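# Free the pinned arm, then ease the window shut

## Task

Release whichever arm is pinned beneath the fallen window and pull that entire arm back to its own side of the wall, leaving at least a hand's width between it and the wall. After that, bring the window down slowly until it sits fully on its sill. The attempt fails if the window ever strikes anything hard. The end state must hold up without the robot propping it. A window seated on its sill still counts even if a hand is touching it or lies beneath it.

## Robot and tools

Setup: a table with two arms, left_arm and right_arm, mounted on opposite sides and facing each other. The base of left_arm is on the +y side. The names do not tell you which side of a picture an arm appears on. A wall with a window stands between the arms, and the window has come down onto one arm.

Frame: every state line uses one scene frame. The origin is the table's centre, +z points up, and the table surface is at z = +0.020 m. Each arm's entry gives end_effector_position in metres, end_effector_quat_wxyz, and linear and angular velocities (m/s, rad/s). The printed position can be wrong, more so when the arm reaches far. On each gripper, the fingers point along its own +x axis and close along its y axis. The reported point sits between the pads, 3 to 4 cm back from the fingertips.

Row layout, shared by execute_actions and move: one flat list of 14 numbers, each in [-1, 1], always covering both arms. The first seven belong to left_arm and the next seven to right_arm, each in the order dx, dy, dz, rx, ry, rz, opening. dx to rz are an offset, not a pose. They are measured in that gripper's own axes from its pose in the most recent result that shows it. If no result in the scene has shown it yet, or if this is a later call within the same reply, the offset counts from where the gripper is when the action begins. A value of 1.0 equals 0.6 m of travel or 180 degrees of turn, and rx, ry, rz form one rotation vector. Opening is absolute rather than an offset: +1 is fully open (0.088 m), empty fingers touch at roughly -0.80, and going lower toward -1 closes them no further. A full close needs at least about 0.5 s.

execute_actions: argument actions, a list holding at most one item, plus optional pictures (true or false). An empty list only reports the state. An action item is {"rows": [...], "steps": n}: 1 to 15 rows, steps at most 15 (default 15), one row per step of 1/30 s, with the final row repeated if steps exceed rows. Every row counts from the same base pose, so rows do not add up. A wait item is {"steps": n} with n up to 300; the count starts at the previous result and includes your thinking time. A refused call does nothing to the robot.

move: argument target (one 14-number row as above) and speed (m/s, 0.002 to 0.5, default 0.25; turning is capped at twice that in rad/s). Each gripper follows a straight path toward its target, all paths finishing together in 0.5 to 10 s; past 10 s they stop short. Rotation takes the shorter direction. Paths ignore obstacles and the other arm, the gripper trails its path, may drift off it, and can exceed the speed, especially near full extension. Faster moves and targets set deeper past a contact push harder. The opening is applied at the start. The path begins once the robot is still, or after 3 s. The result adds a move: line giving the ending (done, off_target, moving, held, fault) and any limits that acted, plus each gripper's distance from its target. If only one arm is named, the other finished. limits=paced: the sent pose was clipped. limits=held: some steps were blocked, after which the arm may suddenly go faster.

wait: argument seconds, 0 to 10. Nothing new is commanded meanwhile.

zoom_image: arguments camera (cam_head_left, cam_head_right, cam_left_wrist, cam_right_wrist, each 504x504) and region [x0, y0, x1, y1] in pixels from the top-left corner, no larger than 504 by 504.

finished_scene: argument scene, the current scene's number. Replying with no tool call also ends everything.

Motion behaviour: each step, the commanded pose is limited to 70 mm and 16 degrees from the measured pose, then damped inverse kinematics drives the joints, favouring position over orientation. After an action, an arm only continues to its last clipped pose, so check the result and send the remainder. All-zero offsets are not a hold; they pull the arm back to its base pose. To keep an arm still, send the offset back to where it should be in the first call of a reply and zeros afterwards, always with the desired opening. Friction can leave a gripper short or tilted, and tiny moves may not happen; check and correct. The simulation keeps running while you think.

Result lines: pose unreachable means the clearance check altered or stopped that arm's command; HELD marks steps where it happened. Hand target, shown when nothing is pending, is the pose the controller is now heading for. grip_measured is finger opening on the command scale, off by up to about 1 mm, and reads up to 0.061 narrow when squeezing hard. Command about 0.07 below grip_measured for a firm grip. grip_effort_n is motor effort (negative closes), capped near 83 N, and stays nonzero at rest. Joint torques and External joint torques are noisy and offset estimates.

Limits: joint ranges (rad) waist -3.054 to 3.054, shoulder 0.000 to 3.142, elbow 0.000 to 2.356, wrist pitch and wrist yaw -1.571 to 1.571, wrist roll -3.142 to 3.142. Load limits (N m): waist 16.8, shoulder 20.8, elbow 20.8, wrist pitch 5.49, wrist yaw 5.47, wrist roll 5.13; reaching one gives a TORQUE FAULT, stopping that arm 10 s. Holding loads heats motors: MOTOR HOT from 50 °C, OVER-TEMPERATURE FAULT at 95 °C, and power can cut out if cooling is too slow.

Avoid: letting the window drop or slam, shoving the pinned arm free hard, arms striking each other, knocking anything off the table, and stops of any kind. Loose objects may occasionally get nudged.

Each tool is called after ">>>" as a command line: name --argument value for each argument, lists and objects as JSON in quotes; but a table of rows of numbers goes row by row, as --pt "numbers of a row", without its own name.

## Session

>>> execute_actions --actions '[]'

Scene clock: 0.00 s of 4375.00 s.
left_arm: end_effector_position=(+0.1123, +0.1866, +0.4699) grip_measured=+0.857 grip_effort_n=n/a end_effector_quat_wxyz=(+0.801, -0.019, -0.021, -0.598) end_effector_velocity=(+0.004, +0.002, +0.001) end_effector_angular_velocity=(-0.005, -0.008, +0.025) | right_arm: end_effector_position=(+0.0277, +0.1205, +0.1797) grip_measured=+0.829 grip_effort_n=n/a end_effector_quat_wxyz=(+0.755, +0.022, +0.008, +0.656) end_effector_velocity=(+0.003, -0.001, -0.004) end_effector_angular_velocity=(-0.025, -0.022, -0.010)
Joint positions: left_arm=[ 0.007  0.849  0.655  0.25   0.001 -0.006  0.081] | right_arm=[-0.021  2.353  1.297  1.072  0.176  0.041  0.08 ]
Joint velocities: left_arm=[ 0.002 -0.002 -0.002  0.007 -0.022  0.007 -0.   ] | right_arm=[-0.002 -0.002 -0.002 -0.022  0.007 -0.022  0.   ]
Joint torques (N m, as the arm reports them, + toward a larger angle): no reading
External joint torques (N m, as the arm's controller estimates them; a push from outside toward a larger angle lowers the number): no reading
Heat: left arm: hottest elbow 24 °C (+0.0 °C/min); right arm: hottest wrist roll 26 °C (+0.0 °C/min).
Hand target (left_arm): +0.112, +0.187, +0.470; +0.801, -0.019, -0.021, -0.598
Hand target (right_arm): +0.027, +0.122, +0.195; +0.754, +0.036, -0.003, +0.656

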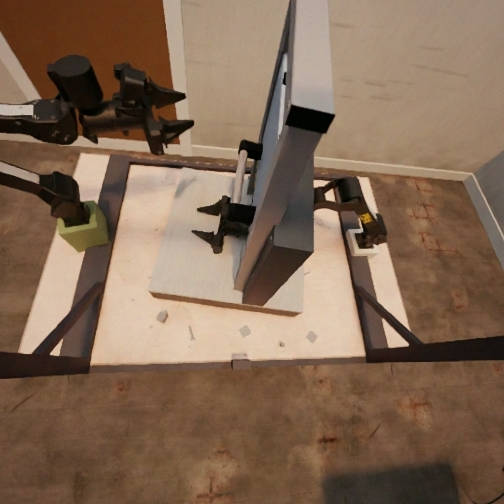

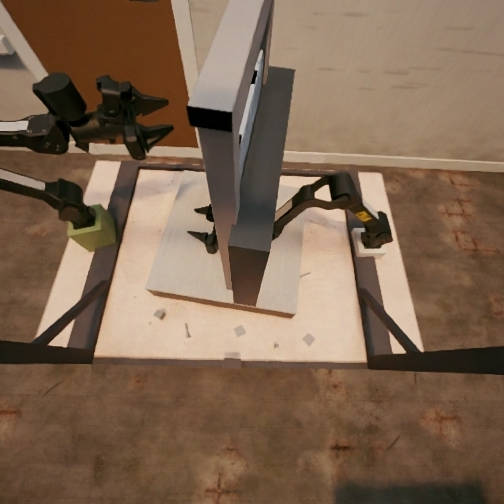

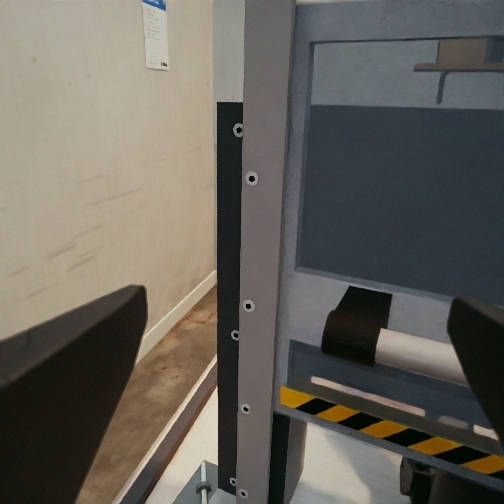

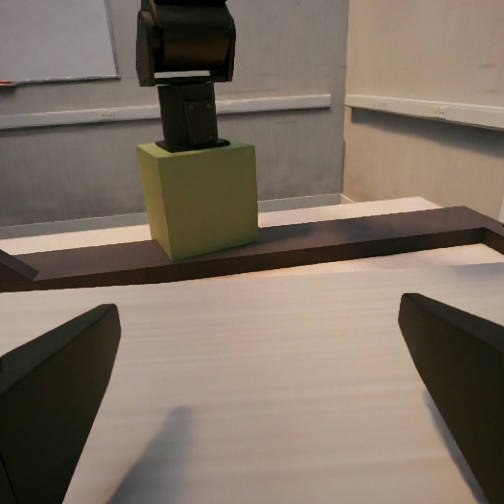

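>>> move --target '[-0.08,-0.04,-0.23,0,0,-0.136,1,0,0,0,0,0,0,0.83]'

>>> zoom_image --camera "cam_head_left" --region '[120,80,340,300]'

Scene clock: 4.03 s of 4375.00 s.
left_arm: end_effector_position=(+0.0782, +0.2175, +0.3332) grip_measured=+1.000 grip_effort_n=16.0 end_effector_quat_wxyz=(+0.657, -0.011, -0.029, -0.753) end_effector_velocity=(-0.001, +0.001, -0.002) end_effector_angular_velocity=(-0.017, -0.006, -0.015) | right_arm: end_effector_position=(+0.0277, +0.1203, +0.1769) grip_measured=+0.829 grip_effort_n=3.5 end_effector_quat_wxyz=(+0.755, +0.020, +0.010, +0.656) end_effector_velocity=(+0.000, -0.000, -0.007) end_effector_angular_velocity=(-0.028, -0.008, +0.005)
Joint positions: left_arm=[ 0.274  0.971  0.115  0.928  0.691 -0.017  0.088] | right_arm=[-0.021  2.357  1.296  1.072  0.176  0.041  0.08 ]
Joint velocities: left_arm=[ 0.007  0.042 -0.017  0.081  0.022 -0.007  0.   ] | right_arm=[-0.002  0.002 -0.002 -0.022 -0.007 -0.007 -0.   ]
Joint torques (N m, as the arm reports them, + toward a larger angle): left_arm=[ 0.61 -0.93  5.46  2.19  0.13 -0.13] | right_arm=[ -0.04 -12.02   5.4    1.94   0.01  -0.04]
External joint torques (N m, as the arm's controller estimates them; a push from outside toward a larger angle lowers the number): left_arm=[ 0.6   0.76 -0.36  0.66  0.16 -0.14] | right_arm=[ 0.04 -1.56  0.11  0.23  0.   -0.04]
Heat: left arm: hottest elbow 24 °C (+0.0 °C/min); right arm: hottest shoulder 27 °C (+0.0 °C/min).
Hand target (left_arm): +0.078, +0.218, +0.329; +0.656, -0.013, -0.023, -0.754
Hand target (right_arm): +0.028, +0.121, +0.180; +0.755, +0.022, +0.008, +0.656
Off the commanded pose (left_arm): 0.004 m, 1 deg.
Off the commanded pose (right_arm): 0.003 m, 0 deg.
move: done

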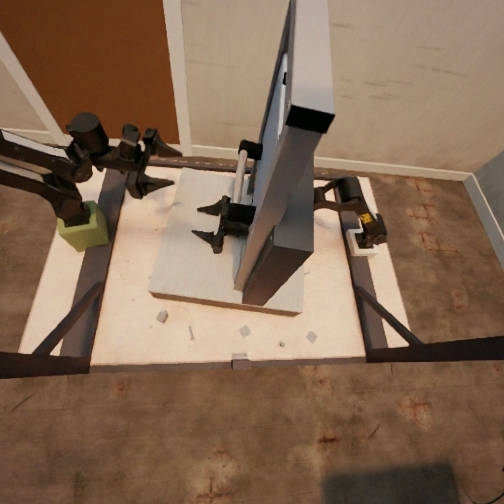

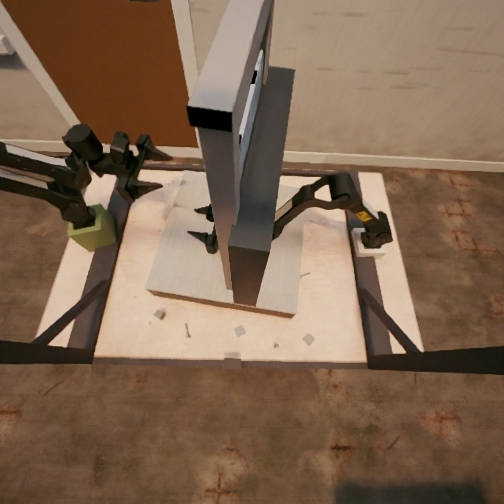

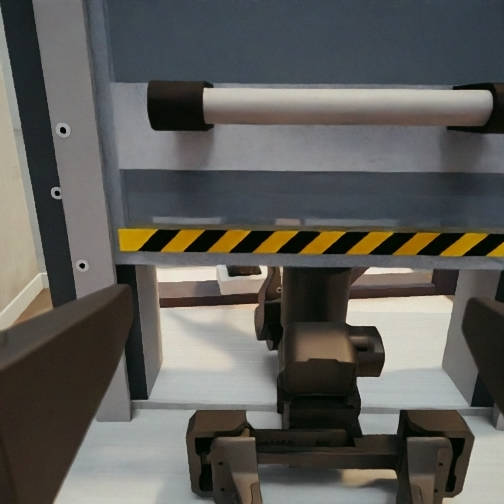

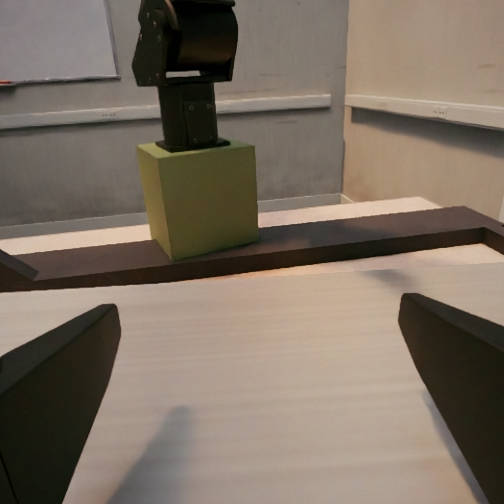

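Region (120, 80, 340, 300) of cam_head_left's 504x504 image, scaled by 2.291, with more detail than that image has.

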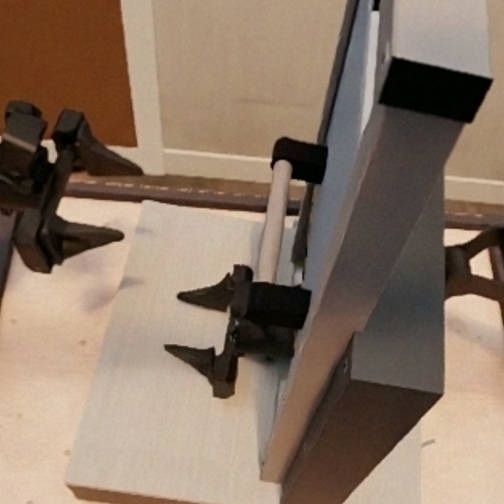

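Bar is about camera height (~0.38). Roll 90° to see directly.

>>> move --target '[0.08,-0.06,0.07,0.5,0,0,1,0,0,0.005,0,0,0,0.83]' --speed 0.4

Scene clock: 7.60 s of 4375.00 s.
left_arm: end_effector_position=(+0.0348, +0.1792, +0.3728) grip_measured=+1.000 grip_effort_n=15.1 end_effector_quat_wxyz=(+0.474, +0.455, -0.550, -0.516) end_effector_velocity=(+0.003, -0.000, +0.000) end_effector_angular_velocity=(+0.001, -0.006, +0.020) | right_arm: end_effector_position=(+0.0277, +0.1202, +0.1753) grip_measured=+0.829 grip_effort_n=3.5 end_effector_quat_wxyz=(+0.755, +0.018, +0.012, +0.655) end_effector_velocity=(-0.002, +0.000, -0.004) end_effector_angular_velocity=(-0.013, -0.008, +0.019)
Joint positions: left_arm=[-0.08   0.944  0.295  0.702  0.34   1.571  0.088] | right_arm=[-0.021  2.358  1.295  1.068  0.176  0.041  0.08 ]
Joint velocities: left_arm=[-0.002 -0.002  0.002 -0.007 -0.022  0.007  0.   ] | right_arm=[-0.002  0.002 -0.002 -0.007 -0.022 -0.007 -0.   ]
Joint torques (N m, as the arm reports them, + toward a larger angle): left_arm=[-0.15 -1.31  9.01  1.99 -0.08  0.09] | right_arm=[ -0.02 -12.74   5.42   1.54   0.    -0.03]
External joint torques (N m, as the arm's controller estimates them; a push from outside toward a larger angle lowers the number): left_arm=[-0.16  0.78  2.64  0.39 -0.06  0.15] | right_arm=[-0.11 -2.35  0.17 -0.15  0.01 -0.04]
Heat: left arm: hottest elbow 25 °C (+7.9 °C/min); right arm: hottest shoulder 30 °C (+31.6 °C/min).
Hand target (left_arm): +0.035, +0.177, +0.377; +0.474, +0.456, -0.553, -0.512
Hand target (right_arm): +0.028, +0.120, +0.180; +0.755, +0.020, +0.010, +0.656
Off the commanded pose (left_arm): 0.004 m, 1 deg.
Off the commanded pose (right_arm): 0.005 m, 0 deg.
move: done

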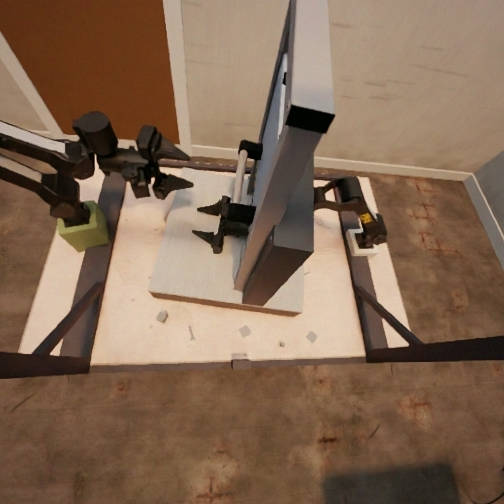

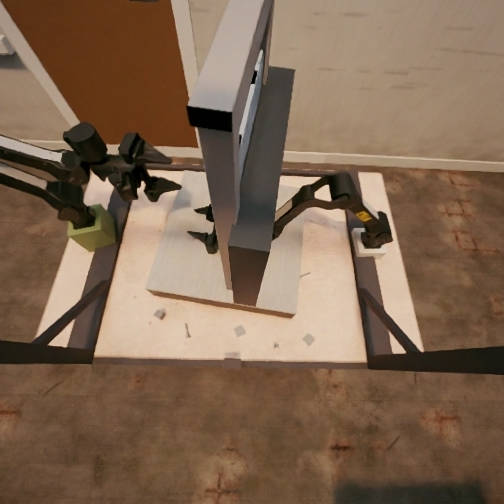

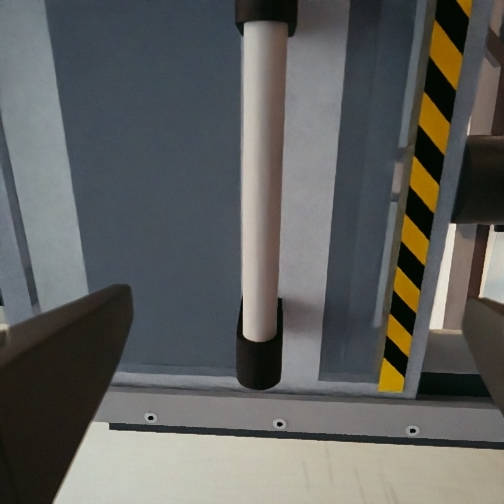

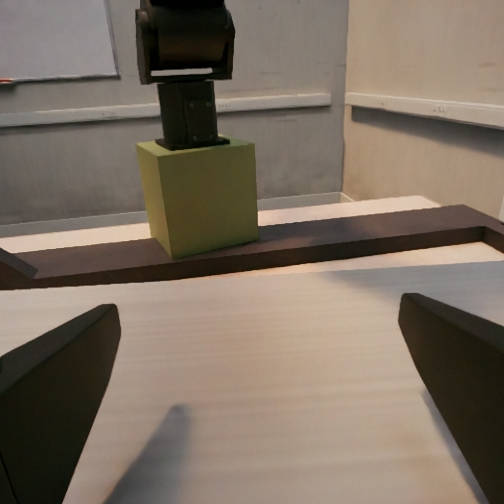

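>>> move --target '[0.17,0,0,0,0,-0.015,1,0,0,0.008,0,0,0,0.83]' --speed 0.1

Scene clock: 10.37 s of 4375.00 s.
left_arm: end_effector_position=(+0.0212, +0.0814, +0.3754) grip_measured=+1.000 grip_effort_n=15.1 end_effector_quat_wxyz=(+0.461, +0.467, -0.537, -0.530) end_effector_velocity=(-0.002, -0.002, -0.004) end_effector_angular_velocity=(+0.023, +0.009, -0.010) | right_arm: end_effector_position=(+0.0277, +0.1201, +0.1735) grip_measured=+0.829 grip_effort_n=3.5 end_effector_quat_wxyz=(+0.755, +0.014, +0.014, +0.655) end_effector_velocity=(-0.002, -0.000, +0.002) end_effector_angular_velocity=(-0.003, -0.007, +0.020)
Joint positions: left_arm=[-0.207  1.408  0.612  0.795  0.213  1.584  0.088] | right_arm=[-0.021  2.358  1.295  1.06   0.176  0.041  0.08 ]
Joint velocities: left_arm=[-0.002  0.007  0.007 -0.022  0.007 -0.007  0.   ] | right_arm=[-0.002 -0.007 -0.002 -0.007 -0.022 -0.007 -0.   ]
Joint torques (N m, as the arm reports them, + toward a larger angle): left_arm=[-0.25 -3.26  8.08  2.13 -0.09  0.07] | right_arm=[ -0.02 -13.23   5.38   1.47  -0.01  -0.03]
External joint torques (N m, as the arm's controller estimates them; a push from outside toward a larger angle lowers the number): left_arm=[-0.26  1.68  1.97  0.46 -0.09  0.13] | right_arm=[-0.04 -2.77  0.09 -0.23 -0.01 -0.04]
Heat: left arm: hottest elbow 26 °C (+11.6 °C/min); right arm: hottest shoulder 32 °C (+34.7 °C/min).
Hand target (left_arm): +0.021, +0.078, +0.377; +0.461, +0.468, -0.539, -0.527
Hand target (right_arm): +0.028, +0.120, +0.180; +0.755, +0.018, +0.012, +0.655
Off the commanded pose (left_arm): 0.004 m, 0 deg.
Off the commanded pose (right_arm): 0.007 m, 0 deg.
move: done

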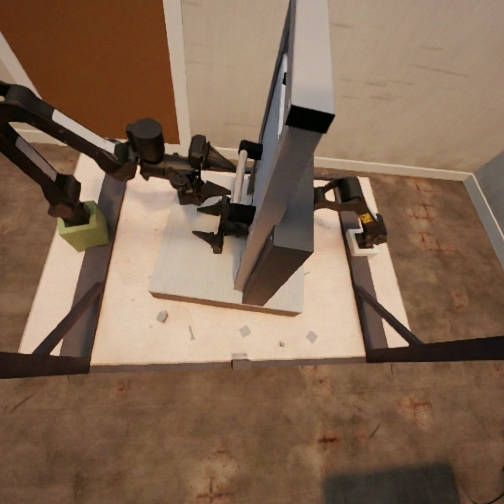

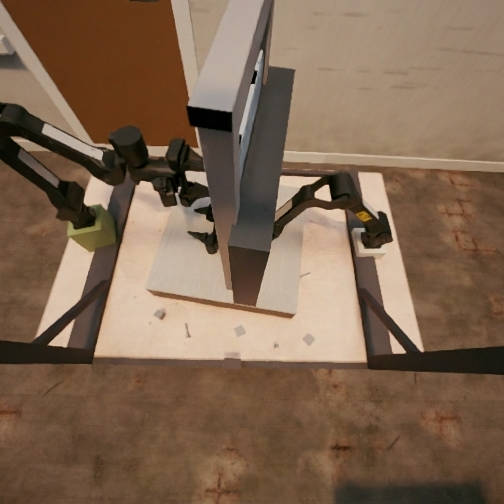

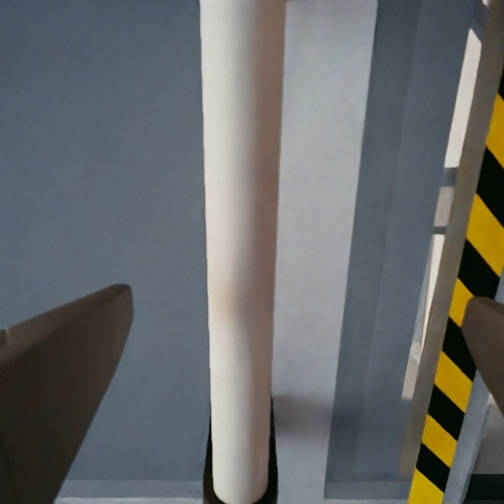

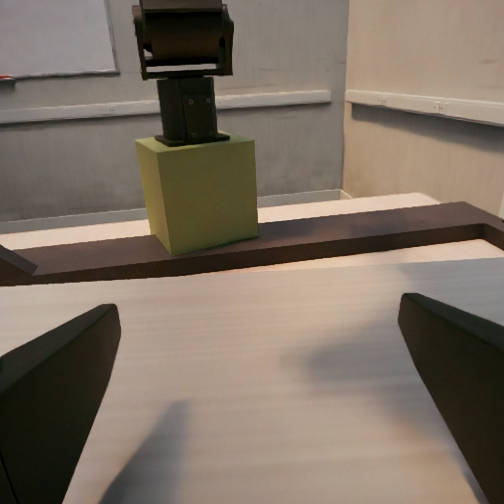

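Tips near bar; go up 1.5 cm, forward 4 cm.

>>> move --target '[0.065,0.027,0,0,0,0,1,0,0,0.01,0,0,0,0.83]' --speed 0.05

>>> move --target '[0,0,0,0,0,0,-0.6,0,0,0.01,0,0,0,0.83]'

Scene clock: 13.57 s of 4375.00 s.
left_arm: end_effector_position=(+0.0163, +0.0463, +0.3904) grip_measured=+1.000 grip_effort_n=15.1 end_effector_quat_wxyz=(+0.461, +0.467, -0.537, -0.530) end_effector_velocity=(+0.004, -0.002, -0.003) end_effector_angular_velocity=(+0.018, +0.008, +0.034) | right_arm: end_effector_position=(+0.0277, +0.1201, +0.1711) grip_measured=+0.829 grip_effort_n=3.5 end_effector_quat_wxyz=(+0.755, +0.010, +0.018, +0.655) end_effector_velocity=(+0.000, -0.001, -0.003) end_effector_angular_velocity=(-0.013, -0.008, +0.005)
Joint positions: left_arm=[-0.232  1.514  0.774  0.739  0.189  1.584  0.088] | right_arm=[-0.021  2.358  1.295  1.049  0.176  0.041  0.08 ]
Joint velocities: left_arm=[-0.002  0.002  0.007 -0.022 -0.037 -0.007  0.   ] | right_arm=[-0.002 -0.002 -0.007 -0.007 -0.007 -0.007 -0.   ]
Joint torques (N m, as the arm reports them, + toward a larger angle): left_arm=[-0.13 -4.28  8.35  2.03 -0.11 -0.09] | right_arm=[ -0.02 -13.64   5.39   1.47   0.    -0.02]
External joint torques (N m, as the arm's controller estimates them; a push from outside toward a larger angle lowers the number): left_arm=[-0.15  1.63  2.07  0.34 -0.11 -0.03] | right_arm=[ 0.07 -3.17  0.11 -0.25 -0.01 -0.03]
Heat: left arm: hottest elbow 26 °C (+8.8 °C/min); right arm: hottest shoulder 34 °C (+35.4 °C/min).
Hand target (left_arm): +0.016, +0.043, +0.391; +0.461, +0.467, -0.537, -0.530
Hand target (right_arm): +0.028, +0.120, +0.179; +0.755, +0.014, +0.014, +0.655
Off the commanded pose (left_arm): 0.004 m, 0 deg.
Off the commanded pose (right_arm): 0.008 m, 1 deg.
move: done

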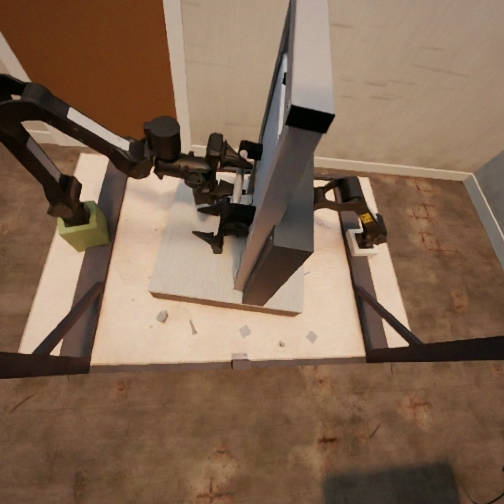

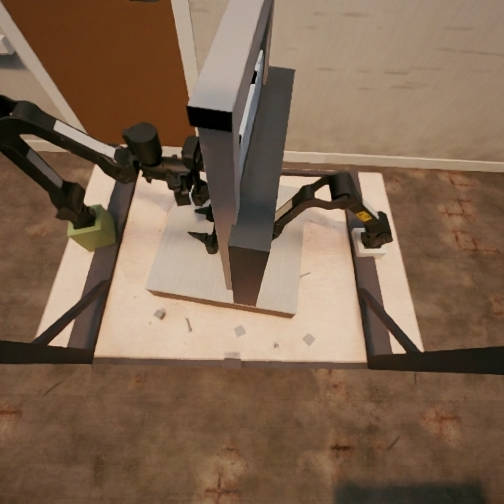

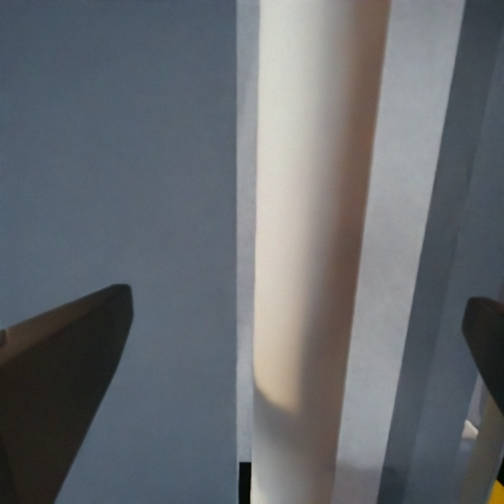

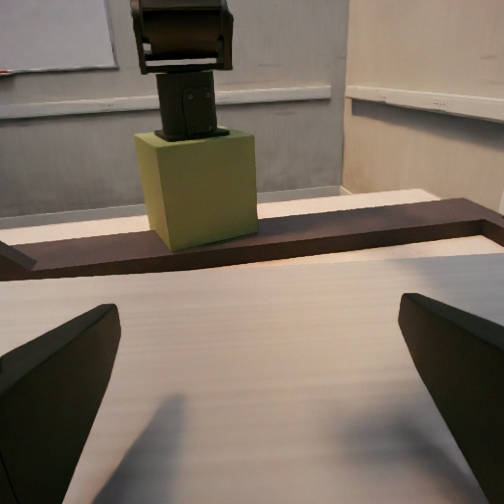

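Scene clock: 14.30 s of 4375.00 s.
left_arm: end_effector_position=(+0.0163, +0.0462, +0.3903) grip_measured=-0.444 grip_effort_n=-83.5 end_effector_quat_wxyz=(+0.461, +0.467, -0.536, -0.531) end_effector_velocity=(+0.000, -0.000, -0.004) end_effector_angular_velocity=(+0.011, -0.007, +0.015) | right_arm: end_effector_position=(+0.0277, +0.1200, +0.1692) grip_measured=+0.829 grip_effort_n=3.5 end_effector_quat_wxyz=(+0.755, +0.007, +0.021, +0.655) end_effector_velocity=(+0.000, -0.000, +0.002) end_effector_angular_velocity=(-0.001, +0.007, +0.005)
Joint positions: left_arm=[-0.232  1.514  0.774  0.739  0.189  1.581  0.017] | right_arm=[-0.021  2.358  1.295  1.04   0.176  0.041  0.08 ]
Joint velocities: left_arm=[-0.007  0.002 -0.002 -0.007 -0.022  0.007 -0.   ] | right_arm=[-0.002 -0.007 -0.002 -0.007 -0.007  0.007 -0.   ]
Joint torques (N m, as the arm reports them, + toward a larger angle): left_arm=[ 0.1  -5.11  6.83  2.06  0.02 -0.01] | right_arm=[ -0.03 -13.65   5.42   1.32   0.02  -0.02]
External joint torques (N m, as the arm's controller estimates them; a push from outside toward a larger angle lowers the number): left_arm=[0.12 0.69 0.63 0.41 0.02 0.05] | right_arm=[-0.01 -3.1   0.07 -0.41  0.01 -0.03]
Heat: left arm: hottest elbow 26 °C (+8.4 °C/min); right arm: hottest shoulder 35 °C (+37.8 °C/min).
Hand target (left_arm): +0.016, +0.046, +0.390; +0.461, +0.467, -0.536, -0.531
Hand target (right_arm): +0.028, +0.120, +0.177; +0.755, +0.010, +0.018, +0.655
Off the commanded pose (left_arm): 0.000 m, 0 deg.
Off the commanded pose (right_arm): 0.008 m, 1 deg.
move: done

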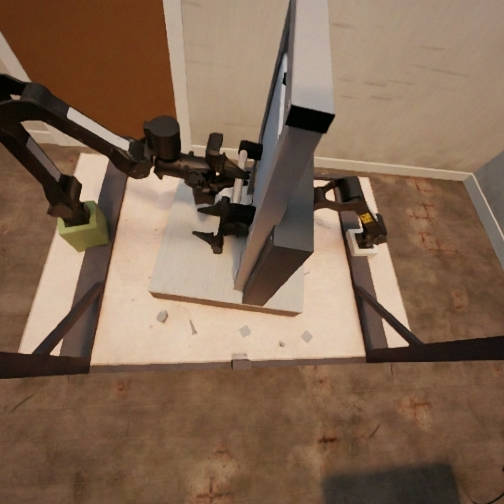

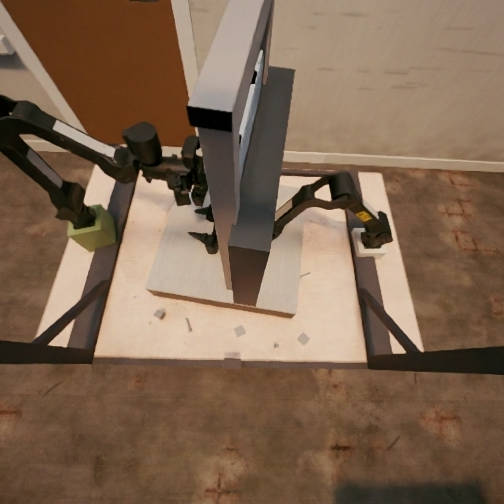

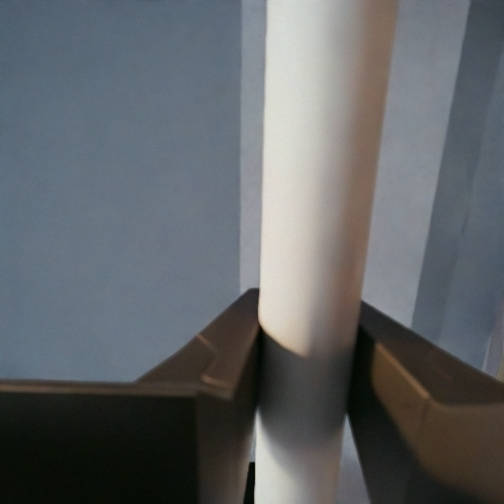

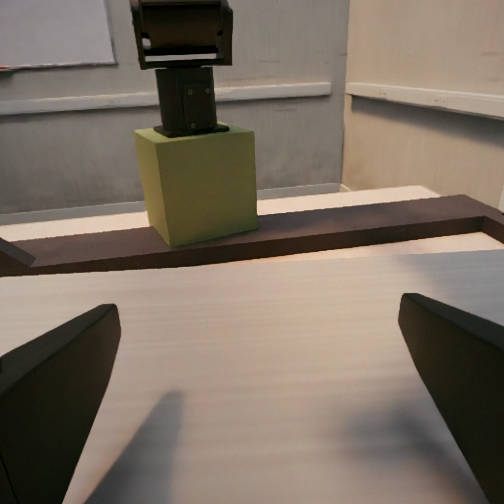

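>>> move --target '[0,0.1,0,0,0,0,-0.6,0,0,0,0,0,0,-0.8]' --speed 0.05

>>> move --target '[0,0,0,0,0,0,-0.6,-0.3,0,0,0,0,0,-0.8]' --speed 0.08

Scene clock: 17.00 s of 4375.00 s.
left_arm: end_effector_position=(+0.0162, +0.0452, +0.4003) grip_measured=-0.444 grip_effort_n=-83.5 end_effector_quat_wxyz=(+0.433, +0.493, -0.502, -0.563) end_effector_velocity=(-0.002, +0.001, +0.001) end_effector_angular_velocity=(+0.016, -0.005, -0.011) | right_arm: end_effector_position=(+0.0277, +0.1200, +0.1692) grip_measured=-0.797 grip_effort_n=-17.0 end_effector_quat_wxyz=(+0.755, +0.007, +0.021, +0.655) end_effector_velocity=(+0.000, -0.000, -0.001) end_effector_angular_velocity=(-0.008, -0.007, +0.005)
Joint positions: left_arm=[-0.232  1.461  0.884  0.453  0.189  1.585  0.017] | right_arm=[-0.021  2.358  1.295  1.04   0.176  0.041  0.   ]
Joint velocities: left_arm=[-0.002 -0.007  0.012 -0.037  0.007  0.007 -0.   ] | right_arm=[-0.002 -0.002 -0.002 -0.007 -0.007 -0.007  0.   ]
Joint torques (N m, as the arm reports them, + toward a larger angle): left_arm=[-0.16 -9.67 13.95  3.85 -0.04 -0.22] | right_arm=[ -0.04 -11.54   5.36   1.92   0.01  -0.01]
External joint torques (N m, as the arm's controller estimates them; a push from outside toward a larger angle lowers the number): left_arm=[-0.15 -3.94  7.41  2.19 -0.07 -0.17] | right_arm=[-0.06 -1.15  0.09  0.22  0.01 -0.02]
Heat: left arm: hottest elbow 27 °C (+10.6 °C/min); right arm: hottest shoulder 36 °C (+35.3 °C/min).
Hand target (left_arm): +0.015, +0.049, +0.450; +0.461, +0.467, -0.536, -0.531
Hand target (right_arm): +0.028, +0.120, +0.169; +0.755, +0.007, +0.021, +0.655
Off the commanded pose (left_arm): 0.050 m, 7 deg.
Off the commanded pose (right_arm): 0.000 m, 0 deg.
move: off_target (left_arm)

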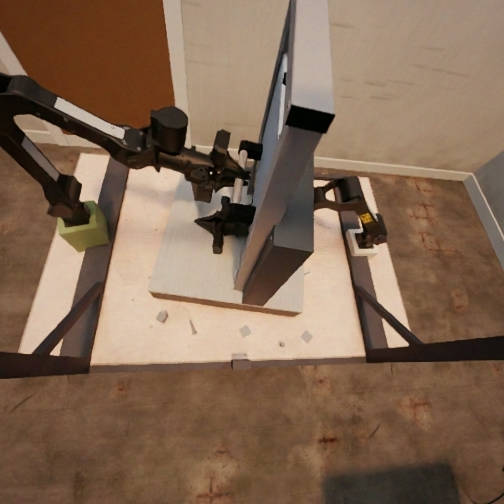

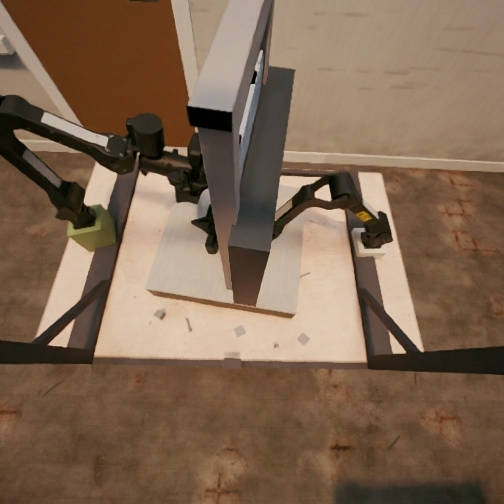

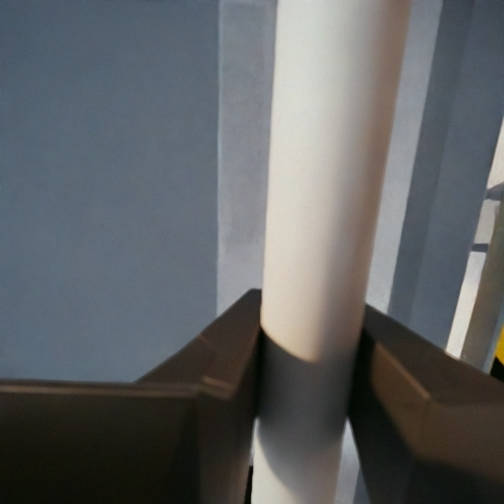

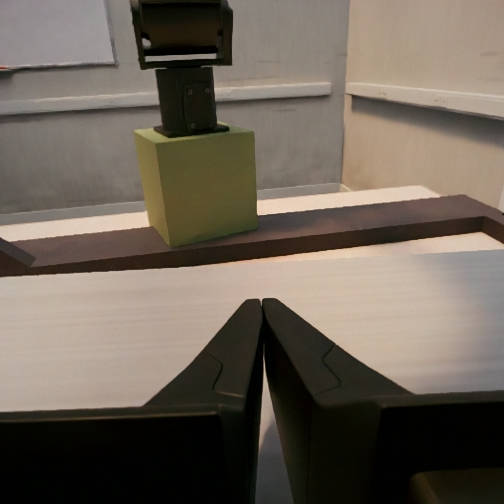

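Scene clock: 19.73 s of 4375.00 s.
left_arm: end_effector_position=(+0.0162, +0.0434, +0.3699) grip_measured=-0.450 grip_effort_n=-83.5 end_effector_quat_wxyz=(+0.411, +0.512, -0.479, -0.583) end_effector_velocity=(-0.002, +0.002, -0.004) end_effector_angular_velocity=(+0.011, -0.005, -0.011) | right_arm: end_effector_position=(+0.0013, -0.0556, +0.1718) grip_measured=-0.798 grip_effort_n=-17.0 end_effector_quat_wxyz=(+0.754, +0.002, +0.022, +0.656) end_effector_velocity=(+0.000, -0.003, -0.002) end_effector_angular_velocity=(-0.013, -0.009, +0.005)
Joint positions: left_arm=[-0.233  1.498  0.864  0.427  0.187  1.593  0.017] | right_arm=[0.096 1.966 0.495 1.44  0.291 0.041 0.   ]
Joint velocities: left_arm=[-0.002 -0.002 -0.007 -0.007  0.007  0.007  0.   ] | right_arm=[-0.002 -0.007 -0.012 -0.007 -0.007 -0.007  0.   ]
Joint torques (N m, as the arm reports them, + toward a larger angle): left_arm=[ 0.17 -8.97  9.25  4.    0.13 -0.34] | right_arm=[ 0.14 -8.17  3.24  2.12  0.21  0.17]
External joint torques (N m, as the arm's controller estimates them; a push from outside toward a larger angle lowers the number): left_arm=[ 0.2  -2.96  2.74  2.3   0.09 -0.28] | right_arm=[ 0.17 -1.82 -0.3   0.41  0.2   0.16]
Heat: left arm: hottest elbow 28 °C (+12.2 °C/min); right arm: hottest shoulder 37 °C (+33.4 °C/min).
Hand target (left_arm): +0.016, +0.046, +0.400; +0.433, +0.493, -0.502, -0.563
Hand target (right_arm): +0.001, -0.058, +0.175; +0.755, +0.007, +0.021, +0.655
Off the commanded pose (left_arm): 0.030 m, 5 deg.
Off the commanded pose (right_arm): 0.003 m, 1 deg.
move: off_target (left_arm)

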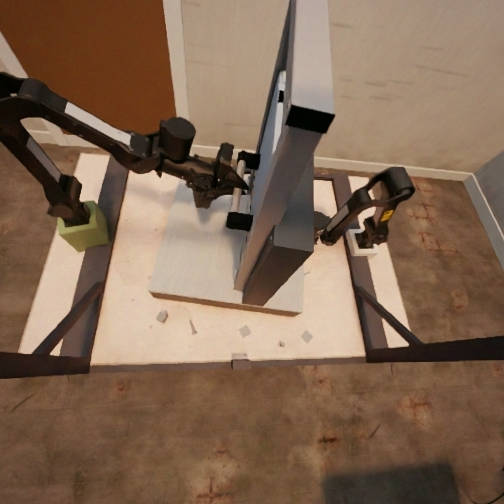

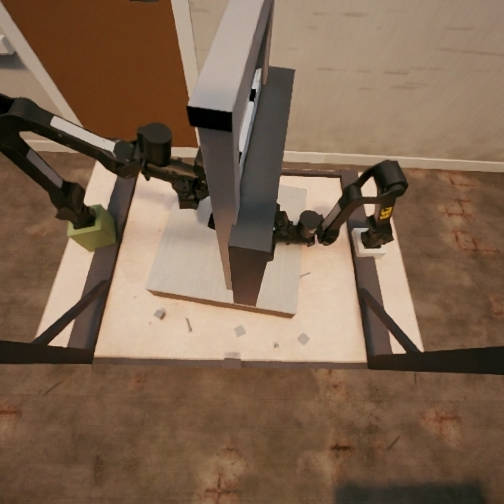

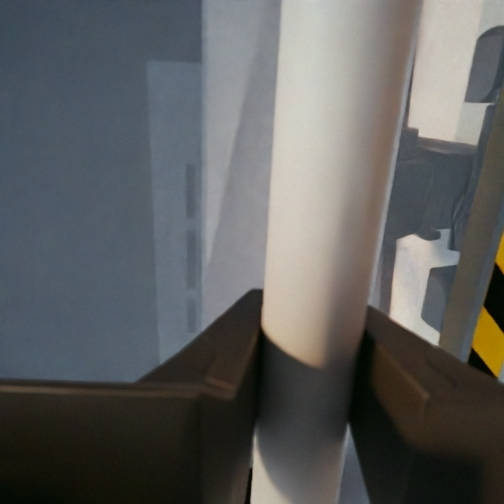

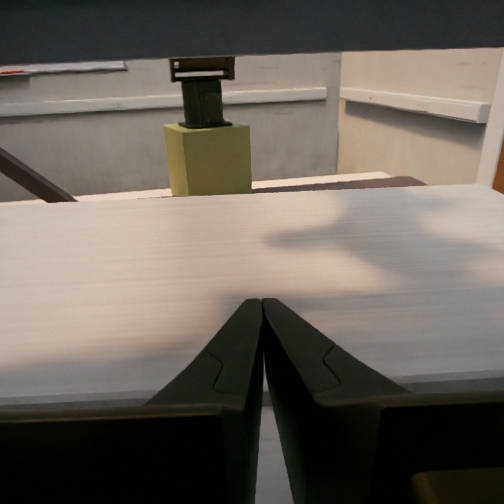

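>>> move --target '[-0.01,0.049,0,0,0,0.03,-0.6,-0.3,0,0.08,0,0.25,0,-0.8]' --speed 0.15

Scene clock: 23.90 s of 4375.00 s.
left_arm: end_effector_position=(+0.0164, +0.0418, +0.3443) grip_measured=-0.450 grip_effort_n=-83.5 end_effector_quat_wxyz=(+0.397, +0.523, -0.463, -0.595) end_effector_velocity=(-0.002, -0.000, +0.004) end_effector_angular_velocity=(-0.011, +0.008, -0.008) | right_arm: end_effector_position=(-0.0216, -0.2324, +0.2218) grip_measured=-0.798 grip_effort_n=-17.0 end_effector_quat_wxyz=(+0.689, -0.255, +0.312, +0.602) end_effector_velocity=(+0.000, -0.005, -0.002) end_effector_angular_velocity=(-0.026, +0.000, +0.002)
Joint positions: left_arm=[-0.234  1.54   0.842  0.436  0.183  1.596  0.017] | right_arm=[ 0.319  0.907  0.686 -0.671  0.326  0.414  0.   ]
Joint velocities: left_arm=[-0.002 -0.002  0.002  0.007  0.007 -0.007 -0.   ] | right_arm=[ 0.002 -0.002  0.007 -0.037 -0.007  0.007  0.   ]
Joint torques (N m, as the arm reports them, + toward a larger angle): left_arm=[  0.43 -12.32  10.62   5.31   0.35  -0.72] | right_arm=[ 0.24 -3.02  8.01  1.25  0.05  0.2 ]
External joint torques (N m, as the arm's controller estimates them; a push from outside toward a larger angle lowers the number): left_arm=[ 0.46 -6.12  4.17  3.6   0.3  -0.67] | right_arm=[ 0.25 -1.01  1.49 -0.05 -0.14  0.19]
Heat: left arm: hottest wrist pitch 30 °C (+15.1 °C/min); right arm: hottest shoulder 37 °C (+27.6 °C/min).
Hand target (left_arm): +0.016, +0.045, +0.399; +0.437, +0.489, -0.503, -0.563
Hand target (right_arm): -0.023, -0.232, +0.227; +0.688, -0.247, +0.313, +0.606
Off the commanded pose (left_arm): 0.056 m, 9 deg.
Off the commanded pose (right_arm): 0.003 m, 1 deg.
move: off_target (left_arm)

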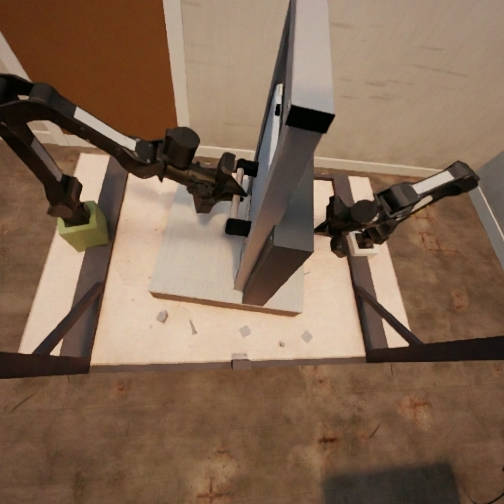

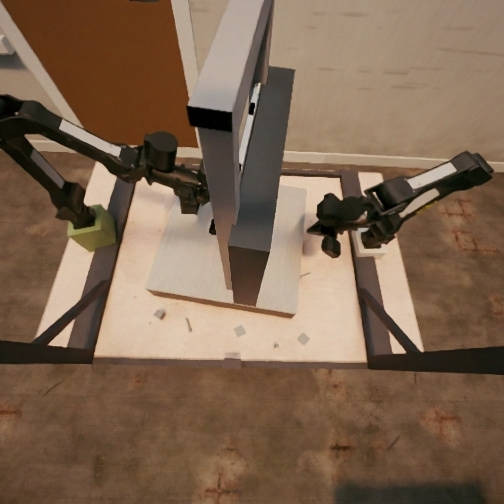

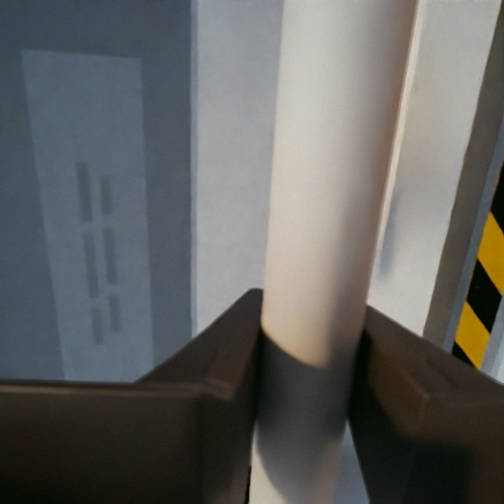

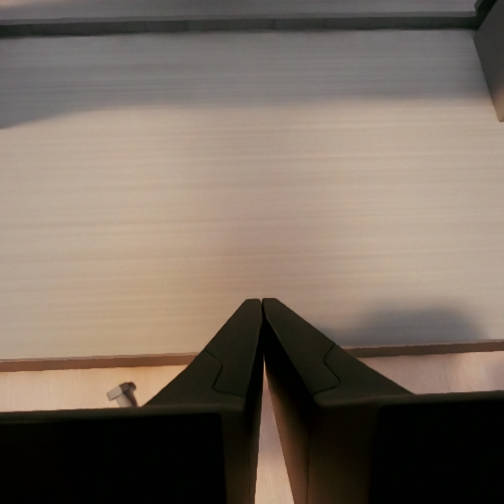

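>>> move --target '[0.063,-0.242,0,0,0,0,-0.6,-0.08,0,0,0,0,0,-0.8]' --speed 0.018

Scene clock: 34.37 s of 4375.00 s.
left_arm: end_effector_position=(+0.0163, +0.0399, +0.2278) grip_measured=-0.450 grip_effort_n=-83.5 end_effector_quat_wxyz=(+0.421, +0.508, -0.491, -0.569) end_effector_velocity=(-0.002, -0.000, +0.001) end_effector_angular_velocity=(-0.011, +0.005, +0.001) | right_arm: end_effector_position=(-0.0256, -0.2653, +0.2517) grip_measured=-0.798 grip_effort_n=-17.0 end_effector_quat_wxyz=(+0.686, -0.263, +0.315, +0.600) end_effector_velocity=(+0.000, -0.004, -0.002) end_effector_angular_velocity=(-0.017, +0.002, +0.001)
Joint positions: left_arm=[-0.237  1.977  0.622  1.187  0.175  1.598  0.017] | right_arm=[ 0.441  0.819  0.794 -0.92   0.395  0.515  0.   ]
Joint velocities: left_arm=[-0.007  0.007 -0.002  0.022 -0.007 -0.007 -0.   ] | right_arm=[ 0.002 -0.002  0.002 -0.022 -0.007  0.007  0.   ]
Joint torques (N m, as the arm reports them, + toward a larger angle): left_arm=[-0.32 -0.68  3.81 -0.18  0.05 -0.2 ] | right_arm=[ 0.1  -1.94  7.72  1.21  0.44  0.19]
External joint torques (N m, as the arm's controller estimates them; a push from outside toward a larger angle lowers the number): left_arm=[-0.29  6.28 -0.27 -1.88  0.02 -0.15] | right_arm=[ 0.1  -0.61  1.43 -0.01  0.21  0.19]
Heat: left arm: hottest wrist pitch 34 °C (+17.5 °C/min); right arm: hottest shoulder 34 °C (+14.0 °C/min).
Hand target (left_arm): +0.014, +0.045, +0.195; +0.397, +0.524, -0.463, -0.595
Hand target (right_arm): -0.026, -0.265, +0.257; +0.688, -0.255, +0.313, +0.602
Off the commanded pose (left_arm): 0.034 m, 5 deg.
Off the commanded pose (right_arm): 0.005 m, 1 deg.
move: off_target (left_arm)

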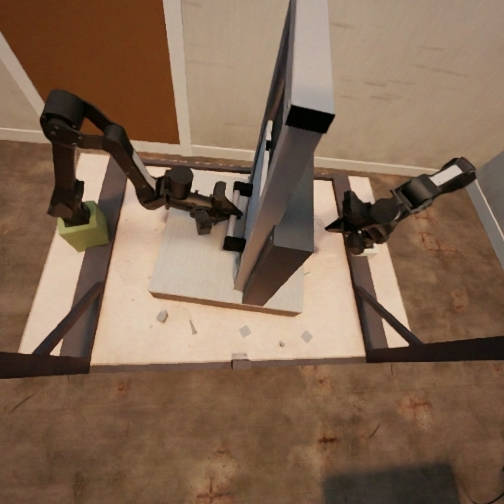

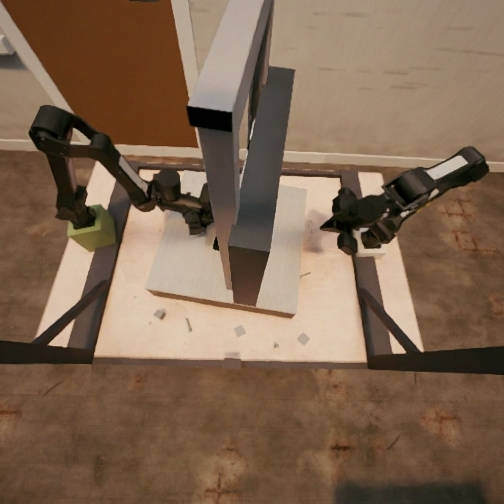

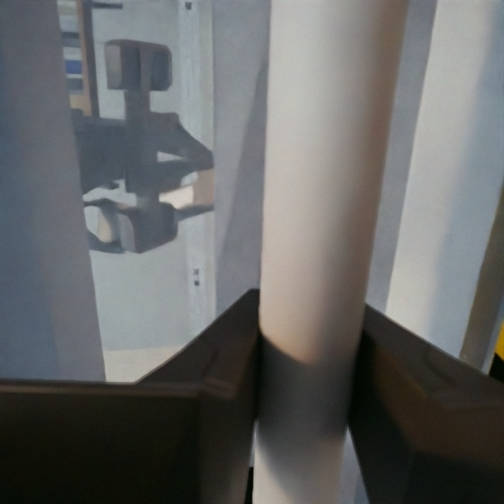

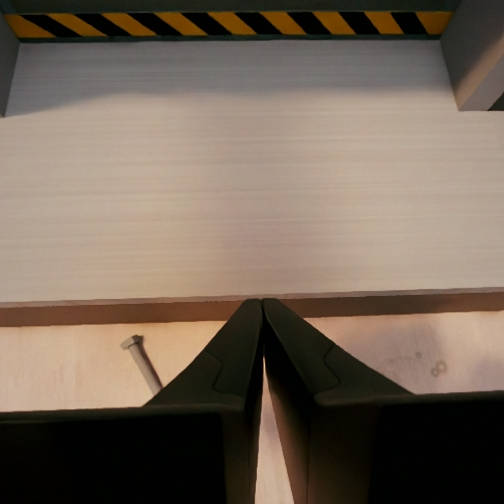

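>>> finished_scene --scene 1

The scene is finished: the task was done.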